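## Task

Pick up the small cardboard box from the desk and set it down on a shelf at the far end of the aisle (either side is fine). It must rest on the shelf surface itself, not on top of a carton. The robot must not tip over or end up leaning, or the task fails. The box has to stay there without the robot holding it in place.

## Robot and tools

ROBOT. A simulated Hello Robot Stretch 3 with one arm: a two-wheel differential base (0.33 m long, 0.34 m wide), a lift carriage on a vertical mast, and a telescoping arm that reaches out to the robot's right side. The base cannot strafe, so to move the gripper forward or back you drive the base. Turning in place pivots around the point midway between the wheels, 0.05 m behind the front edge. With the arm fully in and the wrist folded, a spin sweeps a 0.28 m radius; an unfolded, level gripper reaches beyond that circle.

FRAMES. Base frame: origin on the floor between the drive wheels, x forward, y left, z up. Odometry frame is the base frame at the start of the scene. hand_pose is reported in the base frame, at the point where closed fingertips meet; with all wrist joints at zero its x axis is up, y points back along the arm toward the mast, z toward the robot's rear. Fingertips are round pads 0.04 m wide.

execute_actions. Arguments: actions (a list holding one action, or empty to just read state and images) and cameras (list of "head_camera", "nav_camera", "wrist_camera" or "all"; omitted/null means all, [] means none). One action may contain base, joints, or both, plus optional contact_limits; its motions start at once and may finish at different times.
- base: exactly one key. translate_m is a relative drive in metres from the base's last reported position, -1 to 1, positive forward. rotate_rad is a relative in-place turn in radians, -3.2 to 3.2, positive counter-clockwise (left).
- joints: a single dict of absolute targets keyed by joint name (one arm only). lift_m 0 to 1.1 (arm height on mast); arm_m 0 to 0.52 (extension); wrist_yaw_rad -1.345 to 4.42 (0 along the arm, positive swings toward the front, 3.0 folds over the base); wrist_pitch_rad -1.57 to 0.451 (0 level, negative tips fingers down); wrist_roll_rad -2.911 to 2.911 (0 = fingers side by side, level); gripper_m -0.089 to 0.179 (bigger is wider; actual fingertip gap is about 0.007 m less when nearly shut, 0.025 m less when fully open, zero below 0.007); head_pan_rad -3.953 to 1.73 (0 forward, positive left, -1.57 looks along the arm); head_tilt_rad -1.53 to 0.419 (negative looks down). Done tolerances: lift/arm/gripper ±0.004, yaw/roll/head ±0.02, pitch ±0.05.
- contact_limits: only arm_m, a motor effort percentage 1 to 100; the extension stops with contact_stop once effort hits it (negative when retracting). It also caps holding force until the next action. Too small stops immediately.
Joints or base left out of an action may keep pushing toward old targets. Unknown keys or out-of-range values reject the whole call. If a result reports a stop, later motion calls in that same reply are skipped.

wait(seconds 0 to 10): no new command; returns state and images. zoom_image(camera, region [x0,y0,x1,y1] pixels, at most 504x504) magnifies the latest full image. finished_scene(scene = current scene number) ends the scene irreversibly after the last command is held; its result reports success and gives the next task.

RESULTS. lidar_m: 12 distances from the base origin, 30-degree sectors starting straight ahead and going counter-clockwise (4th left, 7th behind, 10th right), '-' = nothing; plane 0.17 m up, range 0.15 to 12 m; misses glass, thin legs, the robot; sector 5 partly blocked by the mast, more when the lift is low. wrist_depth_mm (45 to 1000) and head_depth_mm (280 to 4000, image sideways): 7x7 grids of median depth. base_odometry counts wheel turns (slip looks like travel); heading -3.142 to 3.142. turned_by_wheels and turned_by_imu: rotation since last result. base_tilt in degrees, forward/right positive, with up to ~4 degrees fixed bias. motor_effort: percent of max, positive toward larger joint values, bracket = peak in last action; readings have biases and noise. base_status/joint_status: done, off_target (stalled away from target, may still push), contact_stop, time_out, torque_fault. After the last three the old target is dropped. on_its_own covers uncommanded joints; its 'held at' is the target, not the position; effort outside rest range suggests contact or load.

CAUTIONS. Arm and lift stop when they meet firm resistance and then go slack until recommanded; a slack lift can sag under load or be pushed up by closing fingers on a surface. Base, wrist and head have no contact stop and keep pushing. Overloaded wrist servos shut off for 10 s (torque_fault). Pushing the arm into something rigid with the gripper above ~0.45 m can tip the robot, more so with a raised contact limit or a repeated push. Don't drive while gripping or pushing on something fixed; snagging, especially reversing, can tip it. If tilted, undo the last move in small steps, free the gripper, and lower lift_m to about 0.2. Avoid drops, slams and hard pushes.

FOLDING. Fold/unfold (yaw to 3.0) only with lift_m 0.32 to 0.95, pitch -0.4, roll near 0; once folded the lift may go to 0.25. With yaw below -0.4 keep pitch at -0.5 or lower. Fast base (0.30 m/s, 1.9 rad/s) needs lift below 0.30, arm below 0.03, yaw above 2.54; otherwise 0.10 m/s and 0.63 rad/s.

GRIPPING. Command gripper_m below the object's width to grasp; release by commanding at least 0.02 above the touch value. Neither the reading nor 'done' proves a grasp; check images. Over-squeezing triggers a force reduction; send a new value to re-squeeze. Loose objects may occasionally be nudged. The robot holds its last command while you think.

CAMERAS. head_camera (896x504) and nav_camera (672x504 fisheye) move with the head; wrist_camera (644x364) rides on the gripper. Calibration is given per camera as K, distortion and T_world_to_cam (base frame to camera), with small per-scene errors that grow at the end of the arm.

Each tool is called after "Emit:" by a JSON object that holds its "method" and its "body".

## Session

Emit:
{"method": "execute_actions", "body": {"actions": []}}

Scene clock: 0.00 s.
base_odometry: x=+0.000 y=+0.000 heading=+0.000 (m, m, rad; odometry frame)
turned_by_wheels: +0.000 (rad since the last result)
turned_by_imu: +0.000 (rad since the last result)
base_tilt: forward=+2.0 right=-0.6 (deg)
lidar_m: 1.42 1.91 1.28 1.16 1.19 1.46 1.00 1.01 1.42 2.58 2.60 2.02
head_depth_mm: 1916 1998 1958 1967 1968 1342 1920 / 1913 1992 1947 1935 1929 1356 1881 / 1894 1969 1933 1922 1898 1262 1873 / 1882 1920 1935 1881 1879 1267 1821 / 1888 1897 1880 1896 1857 1827 1833 / 1881 1897 1875 1850 1840 1835 1802 / 1867 1877 1859 1840 1830 1808 1787
base_status: not commanded
joint_positions: lift_m=+0.555 arm_m=+0.000 wrist_yaw_rad=+3.051 wrist_pitch_rad=-0.348 wrist_roll_rad=+0.011 gripper_m=+0.037 head_pan_rad=+0.016 head_tilt_rad=-0.010
joint_status: not commanded
motor_effort: left_wheel=+0 right_wheel=+0 lift_m=+35 arm_m=+0 wrist_yaw_rad=+0 wrist_pitch_rad=+7 wrist_roll_rad=+0 gripper_m=+0 head_pan_rad=+0 head_tilt_rad=+2 (%)
hand_pose: x=-0.0001 y=+0.0863 z=+0.5837 quat_wxyz=(+0.155, +0.705, +0.090, +0.686) (m; base frame)
wrist_depth_mm: 971 - - - - - - / - - - - - - - / - - - - - - - / - - - - - - - / - - - - - - - / 860 871 - 913 932 937 946 / 737 743 748 766 775 791 807
pictures: head_camera (sideways: a quarter turn clockwise sets it upright), nav_camera (sideways: a quarter turn counterclockwise sets it upright), wrist_camera
camera_calibration (this result's frames):
head_camera: T_world_to_cam=[[0.021609, 0.0195869, -0.999575, 1.32533], [-0.0625589, 0.997875, 0.0182012, -0.0149822], [0.997807, 0.062139, 0.0227884, -0.075619], [0, 0, 0, 1]] pos_world=[0.0458768, -0.00630989, 1.32676]
nav_camera: T_world_to_cam=[[-0.0122683, -0.00105355, 0.999924, -1.25976], [0.0356322, -0.999365, -0.000615781, 0.0506655], [0.99929, 0.0356219, 0.012298, -0.0628182], [0, 0, 0, 1]] pos_world=[0.0455132, 0.0515438, 1.26046]
wrist_camera: T_world_to_cam=[[0.997983, -0.0613357, 0.0163491, -0.00405995], [-0.0149739, -0.477766, -0.87836, 0.592187], [0.0616858, 0.876343, -0.477721, 0.366269], [0, 0, 0, 1]] pos_world=[-0.00967451, -0.0382998, 0.695194]
Images, in order (width x height): head_camera 896x504, nav_camera 672x504, wrist_camera 644x364.

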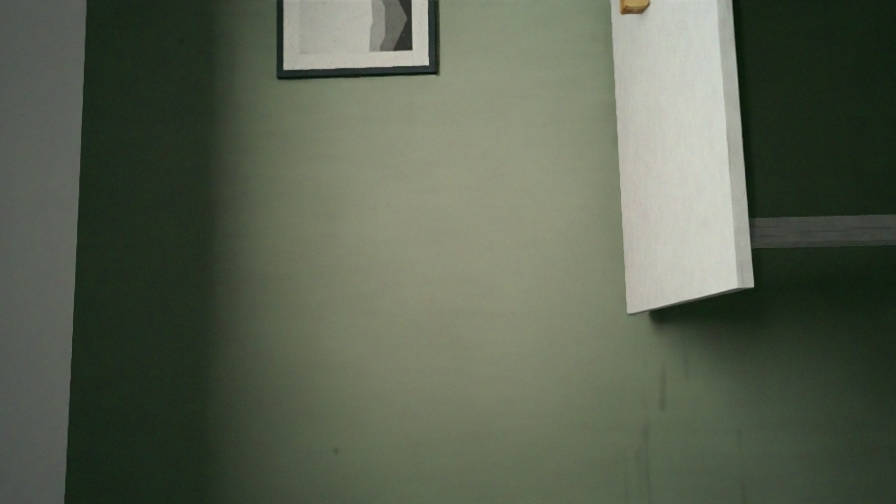

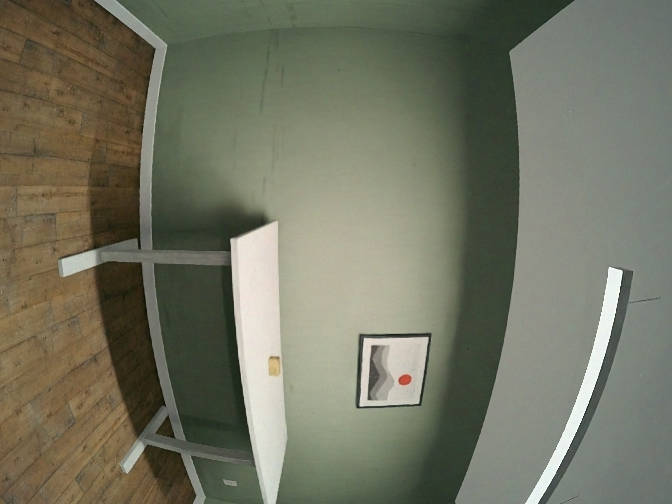

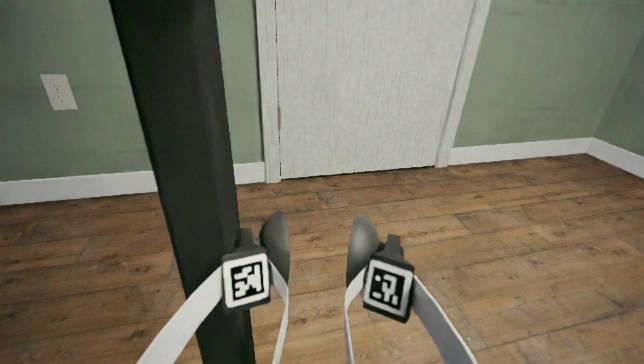

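Emit:
{"method": "execute_actions", "body": {"actions": [{"joints": {"head_pan_rad": -0.35, "head_tilt_rad": -0.35}}], "cameras": ["head_camera", "nav_camera"]}}

Emit:
{"method": "execute_actions", "body": {"actions": [{"joints": {"head_pan_rad": -3.14, "head_tilt_rad": -0.55}}], "cameras": ["head_camera", "nav_camera"]}}

Scene clock: 2.93 s.
base_odometry: x=+0.000 y=+0.000 heading=+0.000 (m, m, rad; odometry frame)
turned_by_wheels: +0.000 (rad since the last result)
turned_by_imu: +0.000 (rad since the last result)
base_tilt: forward=+2.2 right=-0.6 (deg)
lidar_m: 1.42 1.91 1.28 1.16 1.19 1.47 1.00 1.01 1.42 2.58 2.60 2.03
head_depth_mm: 2237 2414 2452 2054 2381 2030 1612 / 2123 2266 2340 2458 2562 2058 1607 / 2003 2133 2215 1709 2502 2058 1613 / 1892 1988 2072 1548 2349 2084 1627 / 1824 1894 2001 1563 2211 2079 1623 / 1740 1836 1879 1439 2106 2121 1643 / 1663 1726 1797 1326 1942 1910 1597
base_status: not commanded
joint_positions: lift_m=+0.555 arm_m=+0.000 wrist_yaw_rad=+3.051 wrist_pitch_rad=-0.348 wrist_roll_rad=+0.011 gripper_m=+0.037 head_pan_rad=-0.343 head_tilt_rad=-0.345
joint_status: all done
motor_effort: left_wheel=+0(0) right_wheel=+0(0) lift_m=+35(35) arm_m=-1(1) wrist_yaw_rad=+0(0) wrist_pitch_rad=+7(7) wrist_roll_rad=+0(0) gripper_m=+0(1) head_pan_rad=-4(31) head_tilt_rad=-2(22) (%)
hand_pose: x=-0.0001 y=+0.0863 z=+0.5837 quat_wxyz=(+0.155, +0.705, +0.090, +0.686) (m; base frame)
wrist_depth_mm: 953 997 - - - - - / - - - - - - - / - - - - - - - / - - - - - - - / - - - - - - - / 884 866 - 900 961 928 940 / 725 755 747 778 756 788 793
pictures: head_camera (sideways: a quarter turn clockwise sets it upright), nav_camera (sideways: a quarter turn counterclockwise sets it upright)
camera_calibration (this result's frames):
head_camera: T_world_to_cam=[[-0.283444, 0.121568, -0.951252, 1.26385], [0.300082, 0.953362, 0.0324222, -0.0356973], [0.91083, -0.276263, -0.306705, 0.353813], [0, 0, 0, 1]] pos_world=[0.0466799, -0.0218654, 1.31192]
nav_camera: T_world_to_cam=[[0.298304, -0.107356, 0.948414, -1.19416], [-0.318962, -0.947742, -0.00695713, 0.0610826], [0.899599, -0.300432, -0.316958, 0.366378], [0, 0, 0, 1]] pos_world=[0.0461134, 0.0397618, 1.24911]
Images, in order (width x height): head_camera 896x504, nav_camera 672x504.

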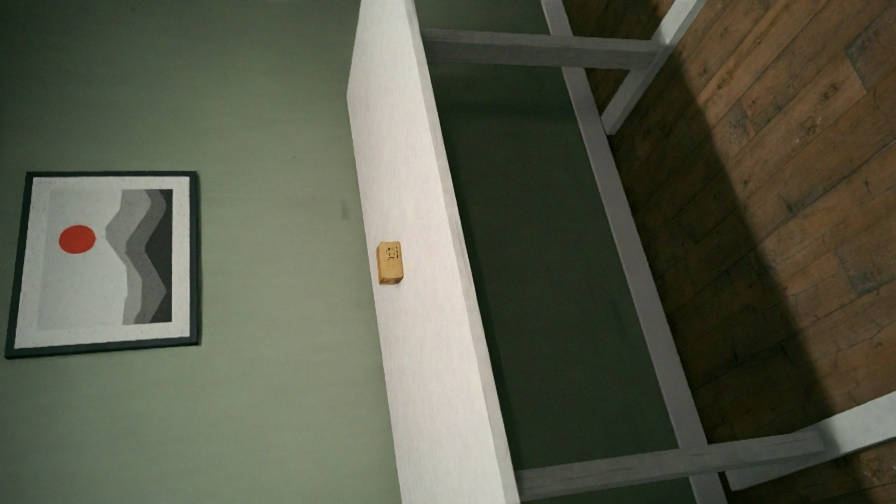

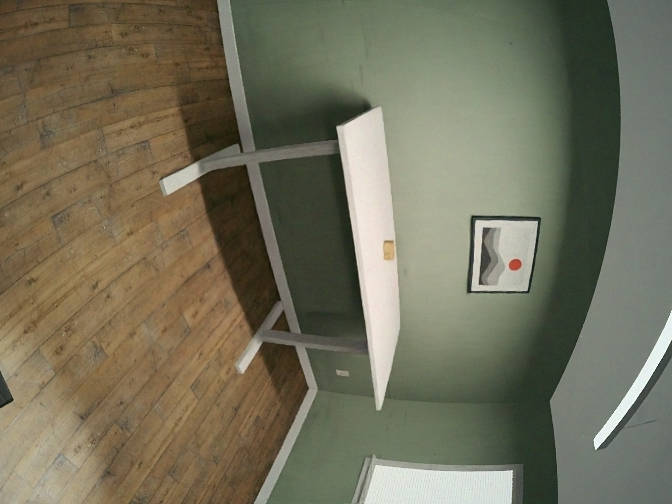

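Scene clock: 4.73 s.
base_odometry: x=+0.000 y=+0.000 heading=+0.000 (m, m, rad; odometry frame)
turned_by_wheels: +0.000 (rad since the last result)
turned_by_imu: +0.000 (rad since the last result)
base_tilt: forward=+2.2 right=-0.6 (deg)
lidar_m: 1.42 1.91 1.29 1.16 1.19 1.46 1.00 1.01 1.42 2.58 2.59 2.03
head_depth_mm: 2541 2643 2751 2607 2020 1619 1343 / 2615 2833 3109 2757 2063 1628 1365 / 2603 2836 3081 2779 2074 1637 1369 / 2573 2765 3020 2837 2094 1604 1370 / 873 935 1001 1087 1205 1348 1375 / 835 905 981 1068 1185 1317 1390 / 826 887 961 1056 1156 1295 1380
base_status: not commanded
joint_positions: lift_m=+0.555 arm_m=+0.000 wrist_yaw_rad=+3.051 wrist_pitch_rad=-0.348 wrist_roll_rad=+0.011 gripper_m=+0.037 head_pan_rad=-3.133 head_tilt_rad=-0.543
joint_status: all done
motor_effort: left_wheel=+0(0) right_wheel=+0(0) lift_m=+35(35) arm_m=+0(1) wrist_yaw_rad=+0(0) wrist_pitch_rad=+7(7) wrist_roll_rad=+0(0) gripper_m=+1(1) head_pan_rad=-3(49) head_tilt_rad=-2(18) (%)
hand_pose: x=-0.0001 y=+0.0863 z=+0.5837 quat_wxyz=(+0.155, +0.705, +0.090, +0.686) (m; base frame)
wrist_depth_mm: 966 - - - - - - / - - - - - - - / - - - - - - - / - - - - - - - / - - - - - - - / 864 906 - 915 929 957 974 / 732 762 760 761 782 791 800
pictures: head_camera (sideways: a quarter turn clockwise sets it upright), nav_camera (sideways: a quarter turn counterclockwise sets it upright)
camera_calibration (this result's frames):
head_camera: T_world_to_cam=[[0.488941, -0.0149172, -0.872189, 1.15597], [0.0394959, -0.99845, 0.0392177, -0.0429455], [-0.871422, -0.053623, -0.487594, 0.60008], [0, 0, 0, 1]] pos_world=[-0.0405842, 0.00654309, 1.30251]
nav_camera: T_world_to_cam=[[-0.49726, -0.00353617, 0.867594, -1.08386], [-0.0252242, 0.999628, -0.0103829, 0.0637485], [-0.867235, -0.0270473, -0.497165, 0.61166], [0, 0, 0, 1]] pos_world=[-0.00689816, -0.0510137, 1.2451]
Images, in order (width x height): head_camera 896x504, nav_camera 672x504.

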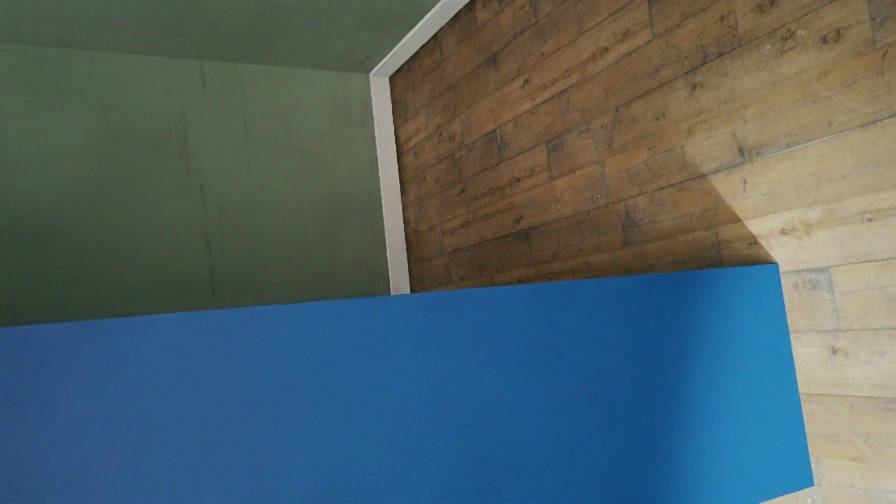

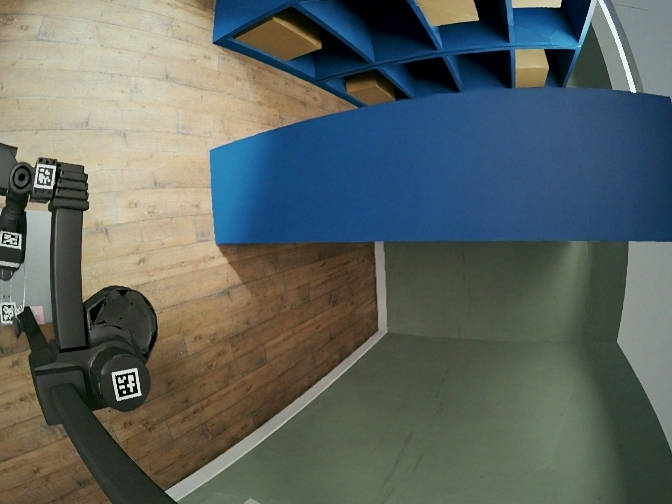

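Emit:
{"method": "execute_actions", "body": {"actions": [{"joints": {"head_pan_rad": -0.3, "head_tilt_rad": -0.45}}], "cameras": ["head_camera"]}}

Emit:
{"method": "zoom_image", "body": {"camera": "head_camera", "region": [230, 180, 430, 380]}}

Scene clock: 7.87 s.
base_odometry: x=+0.000 y=+0.000 heading=+0.000 (m, m, rad; odometry frame)
turned_by_wheels: +0.000 (rad since the last result)
turned_by_imu: +0.000 (rad since the last result)
base_tilt: forward=+2.1 right=-0.6 (deg)
lidar_m: 1.43 1.91 1.28 1.16 1.19 1.46 1.00 1.01 1.42 2.58 2.60 2.03
head_depth_mm: 2139 2320 1921 2584 2236 1767 1445 / 2042 2149 1749 2525 2337 1777 1458 / 1903 2075 1609 2390 2333 1802 1455 / 1845 1972 1607 2267 2326 1800 1470 / 1745 1887 1646 2143 2267 1812 1482 / 1695 1790 1698 2017 2169 1709 1472 / 1619 1704 1722 1457 2030 1837 1485
base_status: not commanded
joint_positions: lift_m=+0.555 arm_m=+0.000 wrist_yaw_rad=+3.051 wrist_pitch_rad=-0.348 wrist_roll_rad=+0.011 gripper_m=+0.037 head_pan_rad=-0.307 head_tilt_rad=-0.458
joint_status: all done
motor_effort: left_wheel=+0(0) right_wheel=+0(0) lift_m=+35(35) arm_m=-1(0) wrist_yaw_rad=+0(0) wrist_pitch_rad=+7(7) wrist_roll_rad=+0(0) gripper_m=+0(1) head_pan_rad=+4(48) head_tilt_rad=+4(12) (%)
hand_pose: x=-0.0001 y=+0.0863 z=+0.5837 quat_wxyz=(+0.155, +0.705, +0.090, +0.686) (m; base frame)
wrist_depth_mm: 966 - - - - - - / - - - - - - - / - - - - - - - / - - - - - - - / - - - - - - - / 852 884 - 918 949 948 945 / 741 750 740 759 791 793 800
pictures: head_camera (sideways: a quarter turn clockwise sets it upright)
camera_calibration (this result's frames):
head_camera: T_world_to_cam=[[-0.387705, 0.143189, -0.910594, 1.21142], [0.269733, 0.962244, 0.0364669, -0.0407729], [0.881436, -0.231479, -0.41169, 0.490618], [0, 0, 0, 1]] pos_world=[0.0482225, -0.0206613, 1.30658]
Images, in order (width x height): head_camera 896x504.

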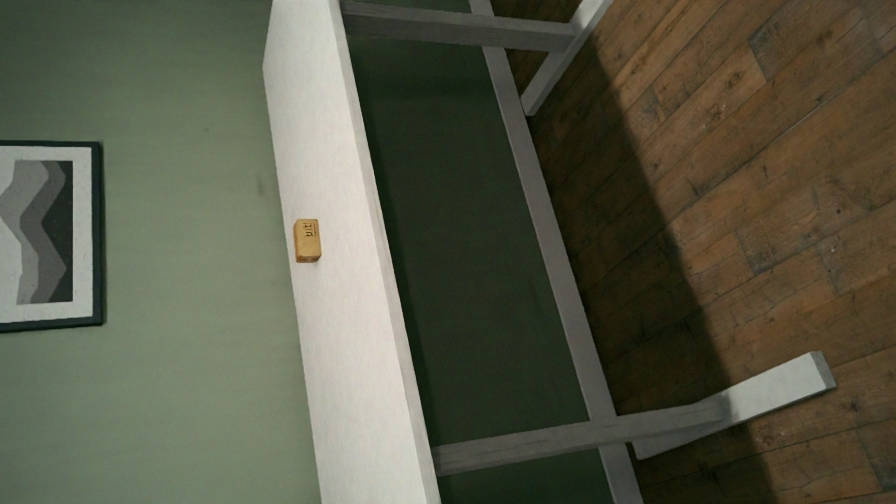

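Region (230, 180, 430, 380) of head_camera's 896x504 image, scaled by 2.520, with more detail than that image has.

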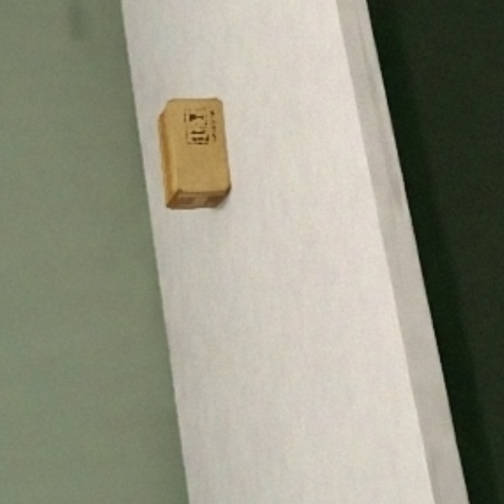

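Emit:
{"method": "execute_actions", "body": {"actions": [{"base": {"rotate_rad": -0.597}, "joints": {"wrist_pitch_rad": -0.41, "head_pan_rad": 0.3, "head_tilt_rad": -0.5}}], "cameras": []}}

Emit:
{"method": "execute_actions", "body": {"actions": [{"base": {"translate_m": 1.0}, "joints": {"wrist_yaw_rad": 1.57, "lift_m": 0.93}}]}}

Scene clock: 14.00 s.
base_odometry: x=+0.000 y=+0.000 heading=-0.597 (m, m, rad; odometry frame)
turned_by_wheels: -0.597 (rad since the last result)
turned_by_imu: -0.601 (rad since the last result)
base_tilt: forward=+2.2 right=-0.7 (deg)
lidar_m: 2.02 1.42 1.90 1.34 1.16 1.19 1.39 1.00 1.00 1.42 2.58 2.59
head_depth_mm: 2105 2296 1939 2591 2202 1723 1410 / 2041 2153 1827 2595 2189 1719 1407 / 1906 2074 1661 2447 2202 1735 1416 / 1838 2000 1527 2308 2236 1734 1425 / 1762 1890 1411 2171 2218 1747 1429 / 1681 1813 1432 2057 2190 1716 1427 / 1642 1723 1469 1524 2045 1763 1449
base_status: done
joint_positions: lift_m=+0.555 arm_m=+0.000 wrist_yaw_rad=+3.051 wrist_pitch_rad=-0.423 wrist_roll_rad=+0.011 gripper_m=+0.037 head_pan_rad=+0.293 head_tilt_rad=-0.494
joint_status: all done
motor_effort: left_wheel=+3(8) right_wheel=-5(8) lift_m=+35(35) arm_m=+0(0) wrist_yaw_rad=+0(0) wrist_pitch_rad=+7(6) wrist_roll_rad=+0(0) gripper_m=+0(0) head_pan_rad=+4(38) head_tilt_rad=-2(8) (%)
hand_pose: x=-0.0009 y=+0.0774 z=+0.5666 quat_wxyz=(+0.181, +0.701, +0.116, +0.680) (m; base frame)
wrist_depth_mm: 905 988 - - - - - / 953 - - - - - - / 989 - - - - - - / - - - - - - - / 961 983 - - - - - / 812 818 - 826 848 860 868 / 697 699 707 717 730 745 739
pictures: none
No camera images: the call's "cameras" was empty. Leave "cameras" out to get every camera's image.

Scene clock: 25.10 s.
base_odometry: x=+0.827 y=-0.562 heading=-0.597 (m, m, rad; odometry frame)
turned_by_wheels: +0.000 (rad since the last result)
turned_by_imu: +0.006 (rad since the last result)
base_tilt: forward=+2.2 right=-0.6 (deg)
lidar_m: 1.02 1.17 1.17 0.83 1.86 1.86 2.20 1.75 1.76 2.15 1.89 1.89
head_depth_mm: 1284 1392 1464 809 587 1280 1352 / 1227 1325 1351 818 589 1619 1411 / 1166 1249 1299 827 594 1564 1411 / 1116 1182 1254 832 597 497 1421 / 1065 1138 1191 845 602 468 1442 / 1025 1085 1158 853 607 471 1394 / 984 1042 1109 855 612 475 1336
base_status: done
joint_positions: lift_m=+0.930 arm_m=+0.000 wrist_yaw_rad=+1.572 wrist_pitch_rad=-0.424 wrist_roll_rad=+0.011 gripper_m=+0.037 head_pan_rad=+0.293 head_tilt_rad=-0.494
joint_status: all done
motor_effort: left_wheel=+3(10) right_wheel=-4(4) lift_m=+42(44) arm_m=+0(0) wrist_yaw_rad=-2(2) wrist_pitch_rad=+7(7) wrist_roll_rad=+0(0) gripper_m=+1(0) head_pan_rad=+4(4) head_tilt_rad=-2(2) (%)
hand_pose: x=+0.2022 y=-0.1453 z=+0.9409 quat_wxyz=(+0.592, +0.596, -0.386, +0.380) (m; base frame)
wrist_depth_mm: 604 651 694 742 - - - / 350 386 471 - - - - / - - - - - - - / - - - - - - - / - - - - - - - / - - - - - - - / - - - - - - -
pictures: head_camera (sideways: a quarter turn clockwise sets it upright), nav_camera (sideways: a quarter turn counterclockwise sets it upright), wrist_camera
camera_calibration (this result's frames):
head_camera: T_world_to_cam=[[-0.431993, -0.110185, -0.895121, 1.1915], [-0.319544, 0.946823, 0.0376652, -0.0387367], [0.84337, 0.302302, -0.44423, 0.533194], [0, 0, 0, 1]] pos_world=[0.0526628, 0.00677737, 1.30486]
nav_camera: T_world_to_cam=[[0.435014, 0.130293, 0.890947, -1.12], [0.304837, -0.952357, -0.00956585, 0.0606721], [0.847253, 0.275755, -0.454006, 0.545044], [0, 0, 0, 1]] pos_world=[0.00693067, 0.0534114, 1.2459]
wrist_camera: T_world_to_cam=[[0.0318704, -0.999393, 0.0140528, -0.164798], [-0.542766, -0.0291114, -0.839379, 0.9336], [0.839279, 0.019124, -0.543364, 0.507383], [0, 0, 0, 1]] pos_world=[0.0861424, -0.147223, 1.06165]
Images, in order (width x height): head_camera 896x504, nav_camera 672x504, wrist_camera 644x364.

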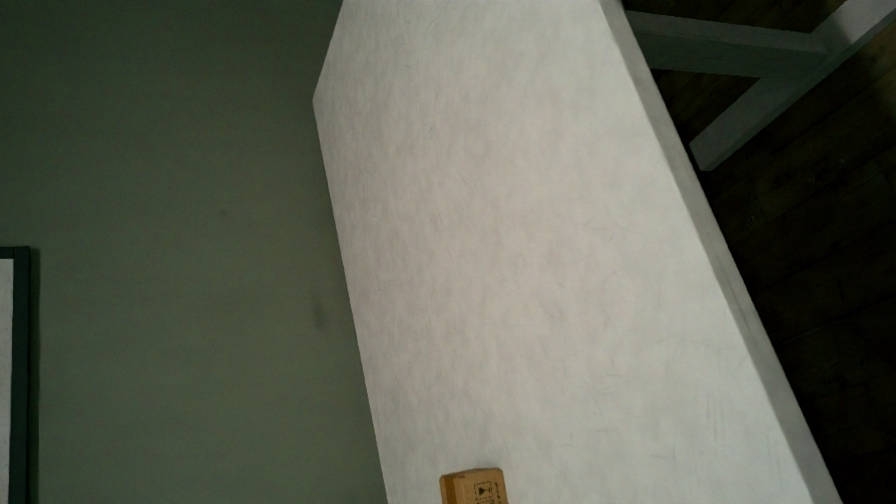

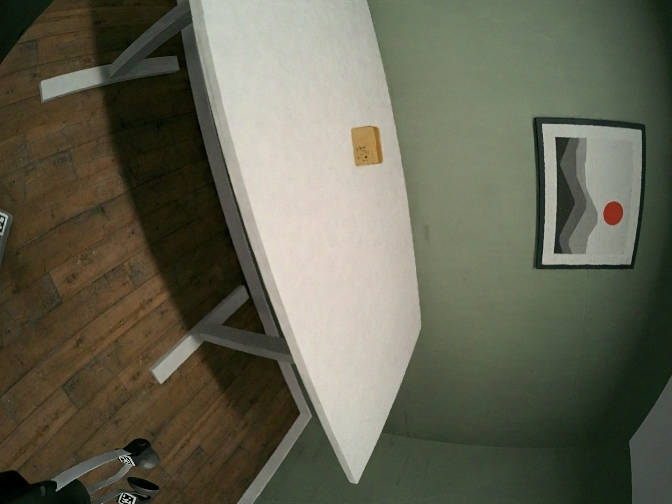

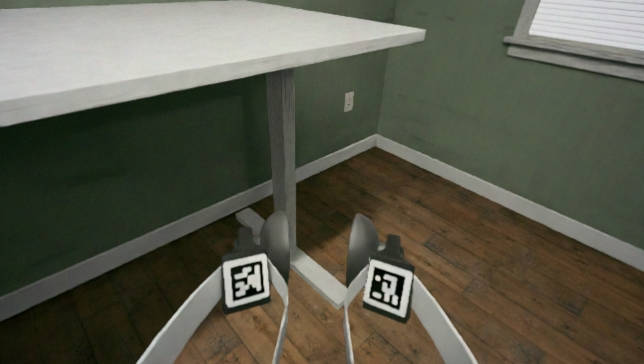

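Emit:
{"method": "execute_actions", "body": {"actions": [{"base": {"rotate_rad": 2.35}, "joints": {"wrist_yaw_rad": 0.0, "lift_m": 1.07, "gripper_m": 0.15, "head_pan_rad": -1.57, "head_tilt_rad": -0.6}}]}}

Scene clock: 30.57 s.
base_odometry: x=+0.827 y=-0.562 heading=+1.753 (m, m, rad; odometry frame)
turned_by_wheels: +2.350 (rad since the last result)
turned_by_imu: +2.367 (rad since the last result)
base_tilt: forward=+2.1 right=-0.7 (deg)
lidar_m: 1.86 1.95 1.78 1.76 1.81 1.94 1.88 1.02 1.06 1.17 0.83 1.72
head_depth_mm: 980 1036 - - - - - / 987 1042 - - - - - / 991 1057 - - - - 1277 / 995 1089 1026 680 503 1455 1322 / 1001 1094 1005 721 514 1474 1334 / 1002 1101 1022 696 527 1485 1344 / 1013 1104 1037 705 530 1098 1235
base_status: done
joint_positions: lift_m=+1.070 arm_m=+0.000 wrist_yaw_rad=+0.002 wrist_pitch_rad=-0.425 wrist_roll_rad=+0.011 gripper_m=+0.150 head_pan_rad=-1.563 head_tilt_rad=-0.593
joint_status: all done
motor_effort: left_wheel=-4(8) right_wheel=+4(8) lift_m=+42(43) arm_m=+0(1) wrist_yaw_rad=-2(3) wrist_pitch_rad=+8(8) wrist_roll_rad=+0(0) gripper_m=+0(83) head_pan_rad=-3(47) head_tilt_rad=-3(13) (%)
hand_pose: x=-0.0212 y=-0.3689 z=+1.0807 quat_wxyz=(+0.688, +0.149, -0.695, -0.150) (m; base frame)
wrist_depth_mm: 866 871 876 857 849 835 817 / 959 811 848 915 894 900 862 / 556 571 591 542 616 633 651 / 427 435 442 450 457 464 482 / 346 362 353 363 367 387 381 / 299 - 297 303 306 - 316 / 246 252 257 260 261 256 270
pictures: head_camera (sideways: a quarter turn clockwise sets it upright), nav_camera (sideways: a quarter turn counterclockwise sets it upright), wrist_camera
camera_calibration (this result's frames):
head_camera: T_world_to_cam=[[0.015109, 0.531472, -0.846941, 1.12594], [0.998507, 0.0364522, 0.0406874, -0.0507063], [0.0524971, -0.846291, -0.530128, 0.649786], [0, 0, 0, 1]] pos_world=[-0.000493122, -0.0466491, 1.30014]
nav_camera: T_world_to_cam=[[0.00333365, -0.539574, 0.841932, -1.05344], [-0.999658, -0.0236232, -0.0111814, 0.0707314], [0.0259223, -0.841607, -0.539468, 0.661253], [0, 0, 0, 1]] pos_world=[0.0570779, -0.0102255, 1.24444]
wrist_camera: T_world_to_cam=[[-0.999382, -0.0322428, 0.0140262, -0.0481512], [-0.0293082, 0.543485, -0.838907, 1.14479], [0.0194257, -0.8388, -0.544093, 0.442038], [0, 0, 0, 1]] pos_world=[-0.0231565, -0.252948, 1.20156]
Images, in order (width x height): head_camera 896x504, nav_camera 672x504, wrist_camera 644x364.

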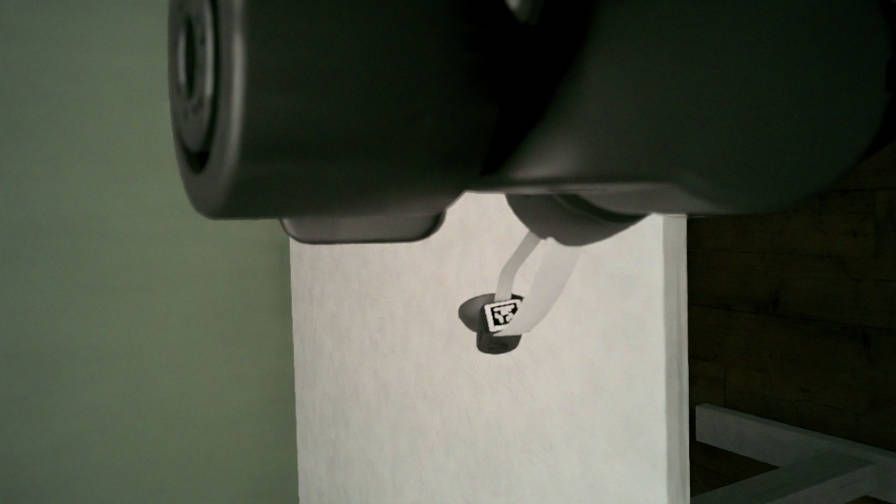

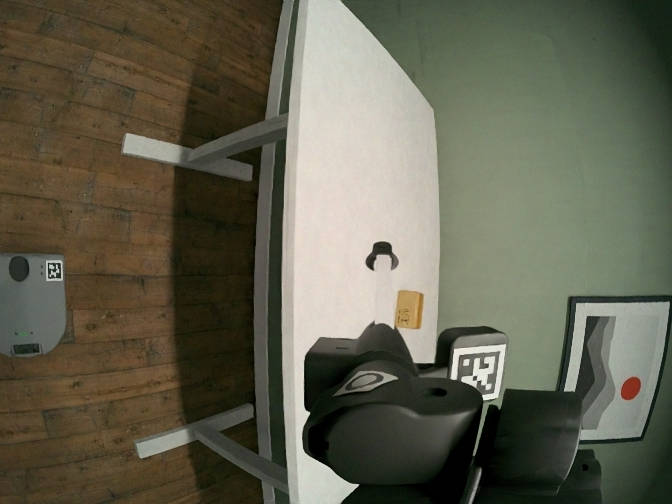

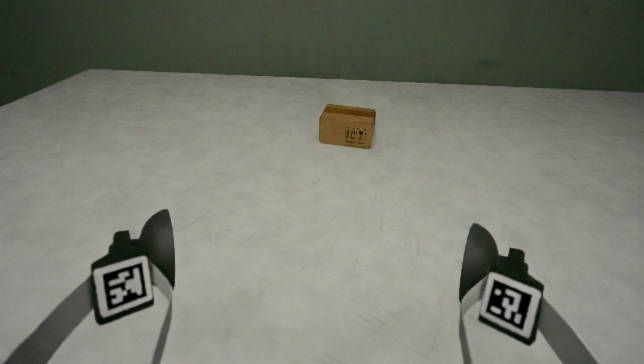

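Emit:
{"method": "zoom_image", "body": {"camera": "wrist_camera", "region": [280, 70, 420, 170]}}

Region (280, 70, 420, 170) of wrist_camera's 644x364 image, scaled by 3.600; it fills the top 360 rows of this view, and the rest is white.

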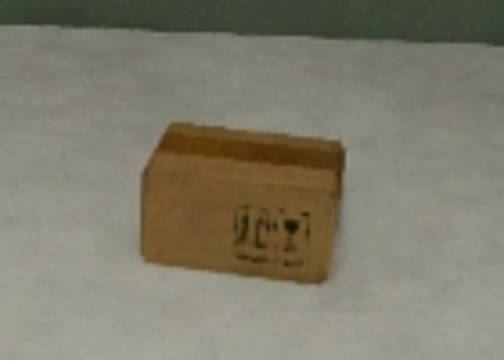

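Emit:
{"method": "execute_actions", "body": {"actions": [{"joints": {"wrist_yaw_rad": -0.24, "arm_m": 0.42, "lift_m": 1.05, "gripper_m": 0.172}}]}}

Scene clock: 36.10 s.
base_odometry: x=+0.827 y=-0.562 heading=+1.753 (m, m, rad; odometry frame)
turned_by_wheels: +0.000 (rad since the last result)
turned_by_imu: +0.000 (rad since the last result)
base_tilt: forward=+2.0 right=-0.6 (deg)
lidar_m: 1.86 1.95 1.78 1.75 1.81 1.94 1.88 1.02 1.06 1.17 0.84 1.72
head_depth_mm: 964 1093 945 664 508 1476 1308 / 965 1068 906 670 511 1482 1322 / 980 - 786 672 516 1456 1318 / 995 1091 961 681 518 1475 1330 / 1001 1097 997 688 523 1466 1336 / 1010 1098 1019 694 528 1479 1338 / 1014 1104 1037 700 531 1113 1229
base_status: not commanded
joint_positions: lift_m=+1.050 arm_m=+0.420 wrist_yaw_rad=-0.239 wrist_pitch_rad=-0.425 wrist_roll_rad=+0.011 gripper_m=+0.172 head_pan_rad=-1.563 head_tilt_rad=-0.593
joint_status: all done
motor_effort: left_wheel=-4(4) right_wheel=+5(5) lift_m=+27(36) arm_m=+2(2) wrist_yaw_rad=+0(3) wrist_pitch_rad=+8(8) wrist_roll_rad=+0(0) gripper_m=+1(81) head_pan_rad=-3(4) head_tilt_rad=-2(3) (%)
hand_pose: x=-0.0744 y=-0.7818 z=+1.0613 quat_wxyz=(+0.665, +0.065, -0.707, -0.231) (m; base frame)
wrist_depth_mm: 413 427 448 480 505 542 569 / 442 466 487 515 557 581 628 / 482 494 526 543 569 581 587 / 389 395 408 412 423 432 434 / 319 330 328 329 334 352 346 / 273 272 275 277 282 282 292 / 224 235 221 185 241 237 247
pictures: head_camera (sideways: a quarter turn clockwise sets it upright), nav_camera (sideways: a quarter turn counterclockwise sets it upright), wrist_camera
camera_calibration (this result's frames):
head_camera: T_world_to_cam=[[0.0151724, 0.531534, -0.846901, 1.12589], [0.998511, 0.0363292, 0.0406895, -0.0507091], [0.0523951, -0.846257, -0.530192, 0.649869], [0, 0, 0, 1]] pos_world=[-0.000498728, -0.0466482, 1.30013]
nav_camera: T_world_to_cam=[[0.0032693, -0.539637, 0.841891, -1.05339], [-0.999661, -0.0235022, -0.0111826, 0.070733], [0.0258209, -0.841569, -0.539531, 0.661335], [0, 0, 0, 1]] pos_world=[0.0570766, -0.0102273, 1.24444]
wrist_camera: T_world_to_cam=[[-0.978259, 0.206913, 0.0140257, 0.0741006], [0.101093, 0.534823, -0.838895, 1.35421], [-0.181079, -0.819238, -0.544113, 0.0865698], [0, 0, 0, 1]] pos_world=[-0.0487358, -0.668672, 1.1821]
Images, in order (width x height): head_camera 896x504, nav_camera 672x504, wrist_camera 644x364.

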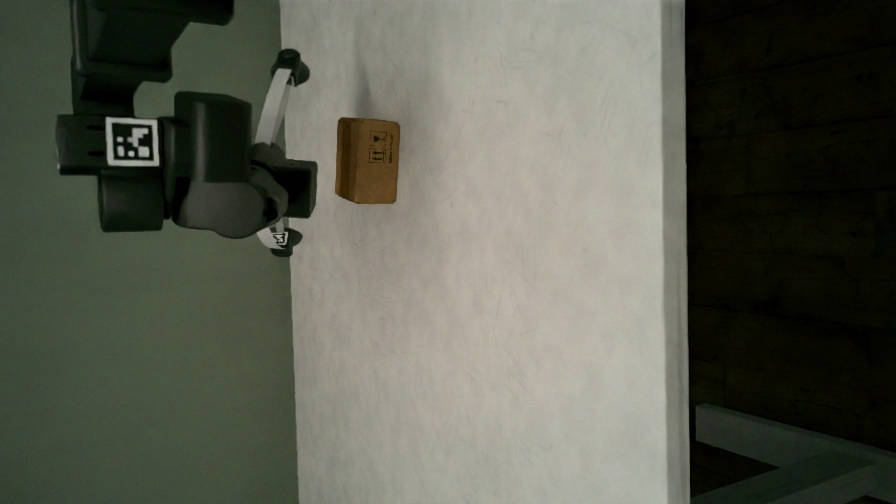

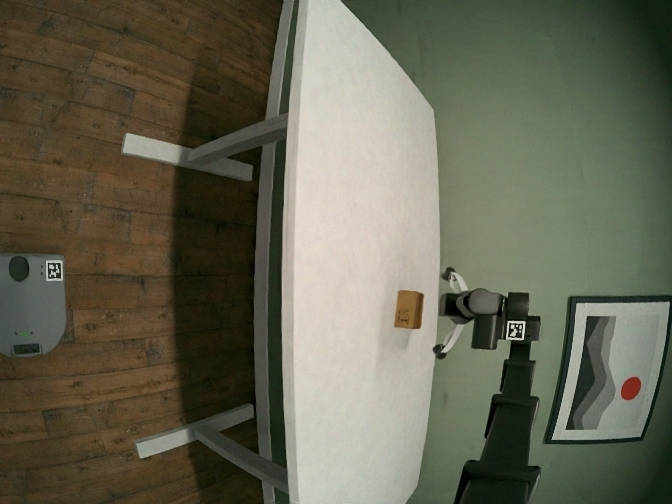

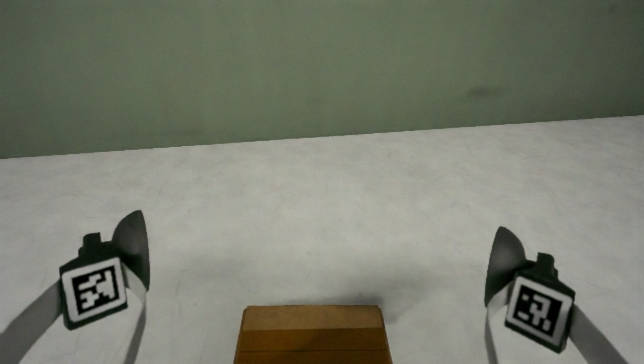

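Emit:
{"method": "execute_actions", "body": {"actions": []}}

Scene clock: 37.33 s.
base_odometry: x=+0.827 y=-0.562 heading=+1.753 (m, m, rad; odometry frame)
turned_by_wheels: +0.000 (rad since the last result)
turned_by_imu: +0.000 (rad since the last result)
base_tilt: forward=+2.1 right=-0.6 (deg)
lidar_m: 1.86 1.95 1.77 1.76 1.81 1.94 1.88 1.02 1.06 1.17 0.83 1.72
head_depth_mm: 964 1091 947 663 508 1470 1315 / 965 1065 902 670 512 1468 1313 / 977 - 786 676 515 1457 1325 / 997 1085 964 680 519 1457 1327 / 1002 1096 1004 689 524 1468 1336 / 1002 1098 1016 691 529 1472 1344 / 1012 1100 1034 703 531 1103 1229
base_status: not commanded
joint_positions: lift_m=+1.050 arm_m=+0.420 wrist_yaw_rad=-0.239 wrist_pitch_rad=-0.425 wrist_roll_rad=+0.011 gripper_m=+0.172 head_pan_rad=-1.563 head_tilt_rad=-0.593
joint_status: all done
motor_effort: left_wheel=-4(4) right_wheel=+4(5) lift_m=+27(36) arm_m=+2(2) wrist_yaw_rad=-1(3) wrist_pitch_rad=+8(8) wrist_roll_rad=+0(0) gripper_m=+1(81) head_pan_rad=-4(4) head_tilt_rad=-3(3) (%)
hand_pose: x=-0.0744 y=-0.7818 z=+1.0613 quat_wxyz=(+0.665, +0.065, -0.707, -0.231) (m; base frame)
wrist_depth_mm: 405 432 449 477 504 524 560 / 448 463 493 518 559 594 626 / 485 502 534 546 576 558 602 / 391 392 405 415 419 429 440 / 320 332 328 334 336 354 347 / 275 273 276 277 283 284 288 / 225 232 224 186 241 236 247
pictures: head_camera (sideways: a quarter turn clockwise sets it upright), nav_camera (sideways: a quarter turn counterclockwise sets it upright), wrist_camera
camera_calibration (this result's frames):
head_camera: T_world_to_cam=[[0.0151723, 0.531534, -0.846901, 1.12589], [0.998511, 0.0363293, 0.0406895, -0.0507091], [0.0523952, -0.846257, -0.530192, 0.649869], [0, 0, 0, 1]] pos_world=[-0.000498723, -0.0466482, 1.30013]
nav_camera: T_world_to_cam=[[0.00326936, -0.539637, 0.841891, -1.05339], [-0.999661, -0.0235024, -0.0111826, 0.070733], [0.025821, -0.841569, -0.539531, 0.661336], [0, 0, 0, 1]] pos_world=[0.0570766, -0.0102273, 1.24444]
wrist_camera: T_world_to_cam=[[-0.978259, 0.206913, 0.0140255, 0.074101], [0.101094, 0.534823, -0.838895, 1.35421], [-0.181079, -0.819238, -0.544113, 0.0865699], [0, 0, 0, 1]] pos_world=[-0.0487358, -0.668672, 1.1821]
Images, in order (width x height): head_camera 896x504, nav_camera 672x504, wrist_camera 644x364.

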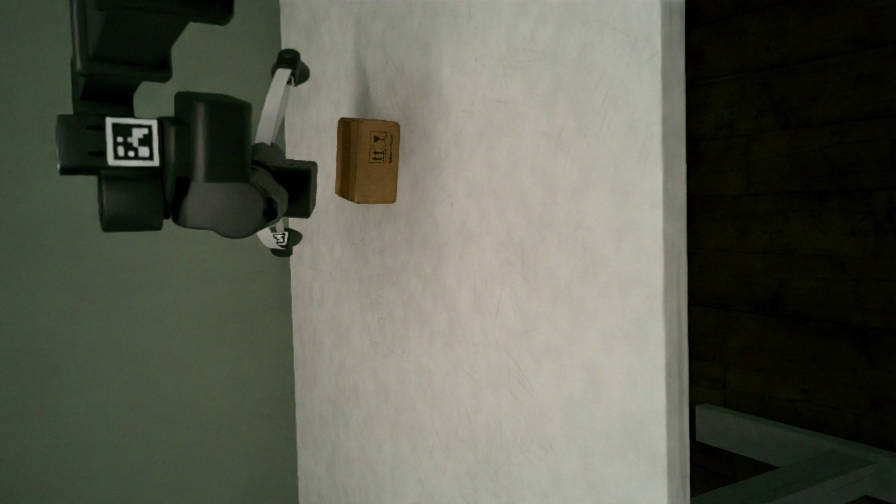

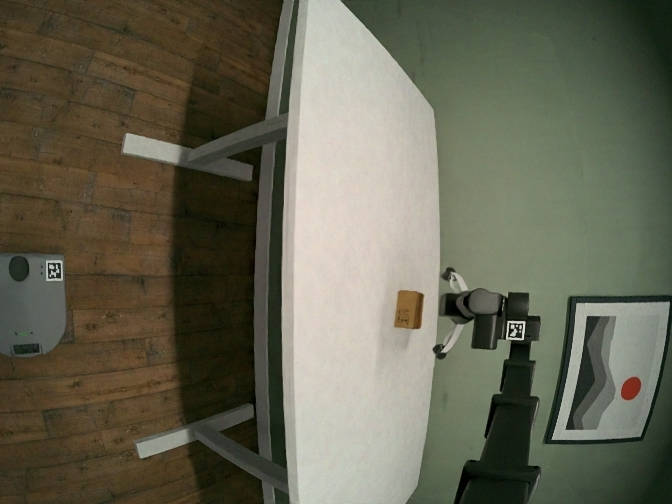

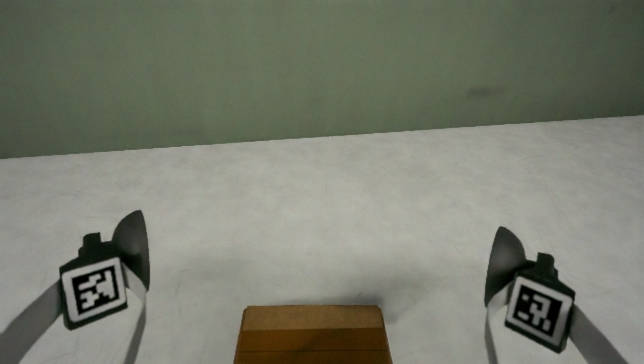

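Emit:
{"method": "execute_actions", "body": {"actions": [{"joints": {"lift_m": 0.98}}], "cameras": ["head_camera", "wrist_camera"]}}

Scene clock: 38.90 s.
base_odometry: x=+0.827 y=-0.562 heading=+1.753 (m, m, rad; odometry frame)
turned_by_wheels: +0.000 (rad since the last result)
turned_by_imu: +0.000 (rad since the last result)
base_tilt: forward=+2.0 right=-0.7 (deg)
lidar_m: 1.86 1.94 1.78 1.76 1.81 1.94 1.89 1.02 1.06 1.17 0.83 1.72
head_depth_mm: 987 1060 - 662 509 1475 1306 / 987 1046 855 669 513 1477 1315 / 993 1054 - 675 516 1465 1324 / 998 1081 995 683 519 1472 1323 / 997 1093 1006 688 524 1479 1341 / 1002 1102 1020 697 528 1474 1345 / 1017 1101 1031 701 531 1105 1229
base_status: not commanded
joint_positions: lift_m=+0.980 arm_m=+0.420 wrist_yaw_rad=-0.239 wrist_pitch_rad=-0.425 wrist_roll_rad=+0.011 gripper_m=+0.172 head_pan_rad=-1.563 head_tilt_rad=-0.593
joint_status: all done
motor_effort: left_wheel=-4(4) right_wheel=+5(4) lift_m=+27(27) arm_m=+3(3) wrist_yaw_rad=-1(1) wrist_pitch_rad=+8(8) wrist_roll_rad=+0(0) gripper_m=+0(1) head_pan_rad=-3(3) head_tilt_rad=-3(3) (%)
hand_pose: x=-0.0744 y=-0.7818 z=+0.9913 quat_wxyz=(+0.665, +0.065, -0.707, -0.231) (m; base frame)
wrist_depth_mm: 413 426 450 476 502 527 563 / 437 469 484 516 545 573 595 / 351 357 364 374 390 394 402 / 272 274 277 286 293 296 303 / 221 229 217 157 233 246 238 / - 187 135 132 142 196 200 / 156 162 119 120 122 165 171
pictures: head_camera (sideways: a quarter turn clockwise sets it upright), wrist_camera
camera_calibration (this result's frames):
head_camera: T_world_to_cam=[[0.0151723, 0.531534, -0.846901, 1.12589], [0.998511, 0.0363293, 0.0406895, -0.0507091], [0.0523952, -0.846257, -0.530192, 0.649869], [0, 0, 0, 1]] pos_world=[-0.000498723, -0.0466482, 1.30013]
wrist_camera: T_world_to_cam=[[-0.978259, 0.206913, 0.0140255, 0.0750827], [0.101094, 0.534823, -0.838895, 1.29549], [-0.181079, -0.819238, -0.544113, 0.0484857], [0, 0, 0, 1]] pos_world=[-0.0487358, -0.668673, 1.11211]
Images, in order (width x height): head_camera 896x504, wrist_camera 644x364.

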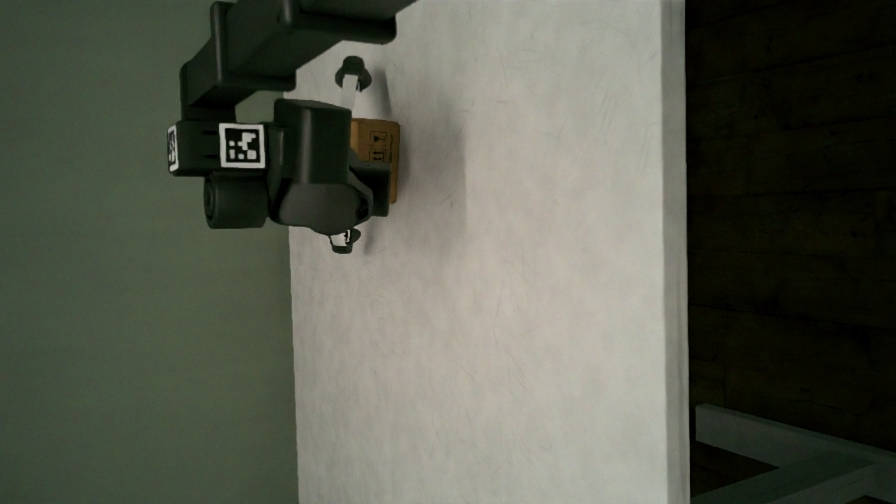

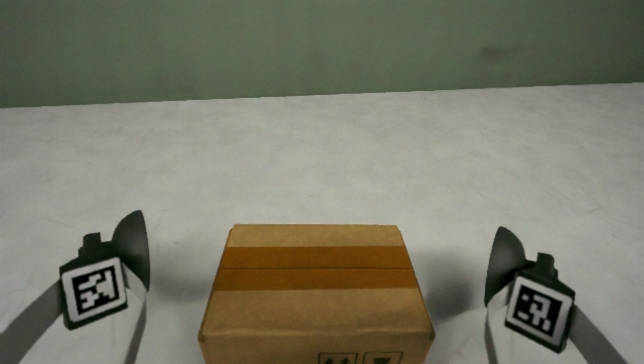

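Emit:
{"method": "execute_actions", "body": {"actions": [{"joints": {"lift_m": 0.968, "arm_m": 0.408}}], "cameras": ["head_camera", "wrist_camera"]}}

Scene clock: 40.83 s.
base_odometry: x=+0.827 y=-0.562 heading=+1.753 (m, m, rad; odometry frame)
turned_by_wheels: +0.000 (rad since the last result)
turned_by_imu: +0.000 (rad since the last result)
base_tilt: forward=+2.2 right=-0.6 (deg)
lidar_m: 1.86 1.95 1.78 1.75 1.80 1.94 1.89 1.02 1.06 1.17 0.83 1.72
head_depth_mm: 980 1051 - 638 507 1479 1312 / 986 1052 901 669 512 1472 1315 / 994 1067 - 673 515 1458 1325 / 991 1083 1000 681 518 1468 1324 / 1008 1094 1007 690 523 1468 1340 / 1007 1096 1018 692 527 1479 1345 / 1007 1100 1036 700 531 1105 1225
base_status: not commanded
joint_positions: lift_m=+0.968 arm_m=+0.408 wrist_yaw_rad=-0.239 wrist_pitch_rad=-0.425 wrist_roll_rad=+0.011 gripper_m=+0.172 head_pan_rad=-1.563 head_tilt_rad=-0.593
joint_status: all done
motor_effort: left_wheel=-4(4) right_wheel=+5(5) lift_m=+27(27) arm_m=-3(3) wrist_yaw_rad=+0(1) wrist_pitch_rad=+8(8) wrist_roll_rad=+0(0) gripper_m=+1(0) head_pan_rad=-4(3) head_tilt_rad=-3(3) (%)
hand_pose: x=-0.0744 y=-0.7703 z=+0.9793 quat_wxyz=(+0.665, +0.065, -0.707, -0.231) (m; base frame)
wrist_depth_mm: 417 437 468 492 509 541 584 / 444 468 486 502 533 574 581 / 330 332 338 350 365 373 377 / 250 254 262 262 268 275 283 / 206 212 144 140 201 227 222 / - 174 120 121 127 181 186 / 144 150 140 137 146 153 159
pictures: head_camera (sideways: a quarter turn clockwise sets it upright), wrist_camera
camera_calibration (this result's frames):
head_camera: T_world_to_cam=[[0.0151724, 0.531534, -0.846901, 1.12589], [0.998511, 0.0363292, 0.0406895, -0.0507091], [0.0523951, -0.846257, -0.530192, 0.64987], [0, 0, 0, 1]] pos_world=[-0.000498728, -0.0466482, 1.30013]
wrist_camera: T_world_to_cam=[[-0.978259, 0.206913, 0.0140256, 0.0728841], [0.101094, 0.534823, -0.838895, 1.27931], [-0.181079, -0.819238, -0.544113, 0.0513267], [0, 0, 0, 1]] pos_world=[-0.0487358, -0.657234, 1.10011]
Images, in order (width x height): head_camera 896x504, wrist_camera 644x364.

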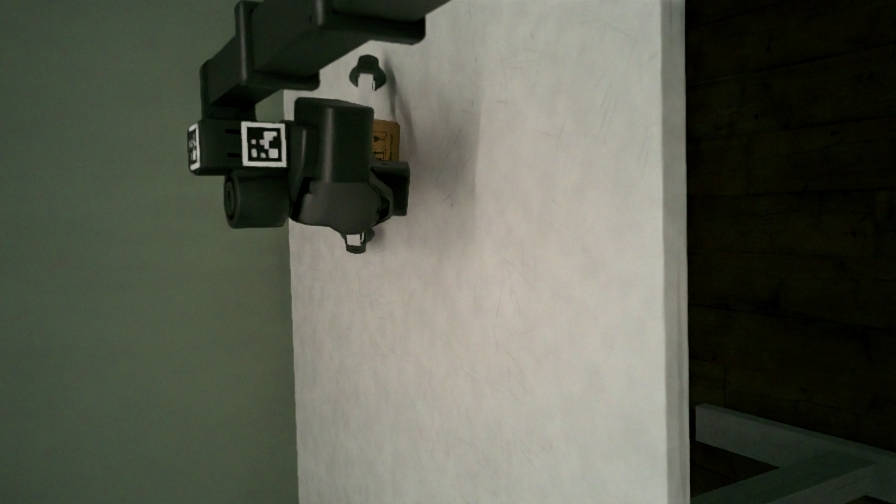

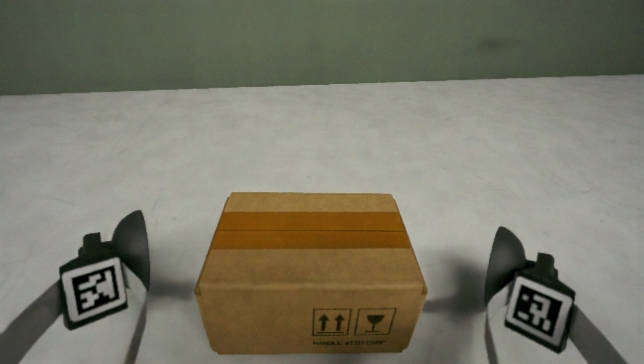

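Emit:
{"method": "execute_actions", "body": {"actions": [{"joints": {"gripper_m": 0.06}}], "cameras": ["wrist_camera"]}}

Scene clock: 42.63 s.
base_odometry: x=+0.827 y=-0.562 heading=+1.753 (m, m, rad; odometry frame)
turned_by_wheels: +0.000 (rad since the last result)
turned_by_imu: +0.000 (rad since the last result)
base_tilt: forward=+2.1 right=-0.8 (deg)
lidar_m: 1.86 1.95 1.78 1.76 1.81 1.94 1.89 1.02 1.06 1.17 0.83 1.72
head_depth_mm: 986 1064 - 636 507 1470 1299 / 986 1049 907 670 514 1492 1315 / 993 1064 - 671 516 1450 1328 / 994 1087 990 681 519 1457 1328 / 995 1092 1002 687 524 1477 1341 / 1006 1096 1019 696 527 1475 1343 / 1011 1105 1031 703 530 1111 1228
base_status: not commanded
joint_positions: lift_m=+0.968 arm_m=+0.408 wrist_yaw_rad=-0.239 wrist_pitch_rad=-0.425 wrist_roll_rad=+0.011 gripper_m=+0.061 head_pan_rad=-1.563 head_tilt_rad=-0.593
joint_status: all done
motor_effort: left_wheel=-3(4) right_wheel=+4(4) lift_m=+27(27) arm_m=-2(2) wrist_yaw_rad=-1(1) wrist_pitch_rad=+8(8) wrist_roll_rad=+0(0) gripper_m=-20(93) head_pan_rad=-3(3) head_tilt_rad=-3(3) (%)
hand_pose: x=-0.0744 y=-0.7703 z=+0.9793 quat_wxyz=(+0.665, +0.065, -0.707, -0.231) (m; base frame)
wrist_depth_mm: 414 438 459 492 517 541 572 / 447 461 497 507 546 575 578 / 328 334 341 351 358 372 375 / 252 256 261 264 269 275 282 / 203 209 138 141 148 220 223 / 171 178 124 126 129 183 184 / 152 149 143 144 150 156 158
pictures: wrist_camera
camera_calibration (this result's frames):
wrist_camera: T_world_to_cam=[[-0.97826, 0.206908, 0.0140309, 0.0728755], [0.101087, 0.534825, -0.838894, 1.2793], [-0.181078, -0.819238, -0.544113, 0.0513282], [0, 0, 0, 1]] pos_world=[-0.0487353, -0.657232, 1.10011]
Images, in order (width x height): wrist_camera 644x364.

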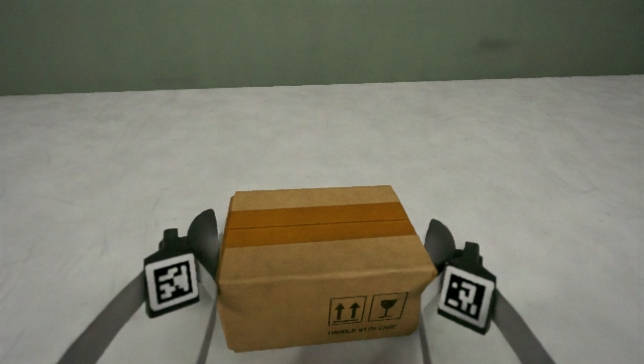

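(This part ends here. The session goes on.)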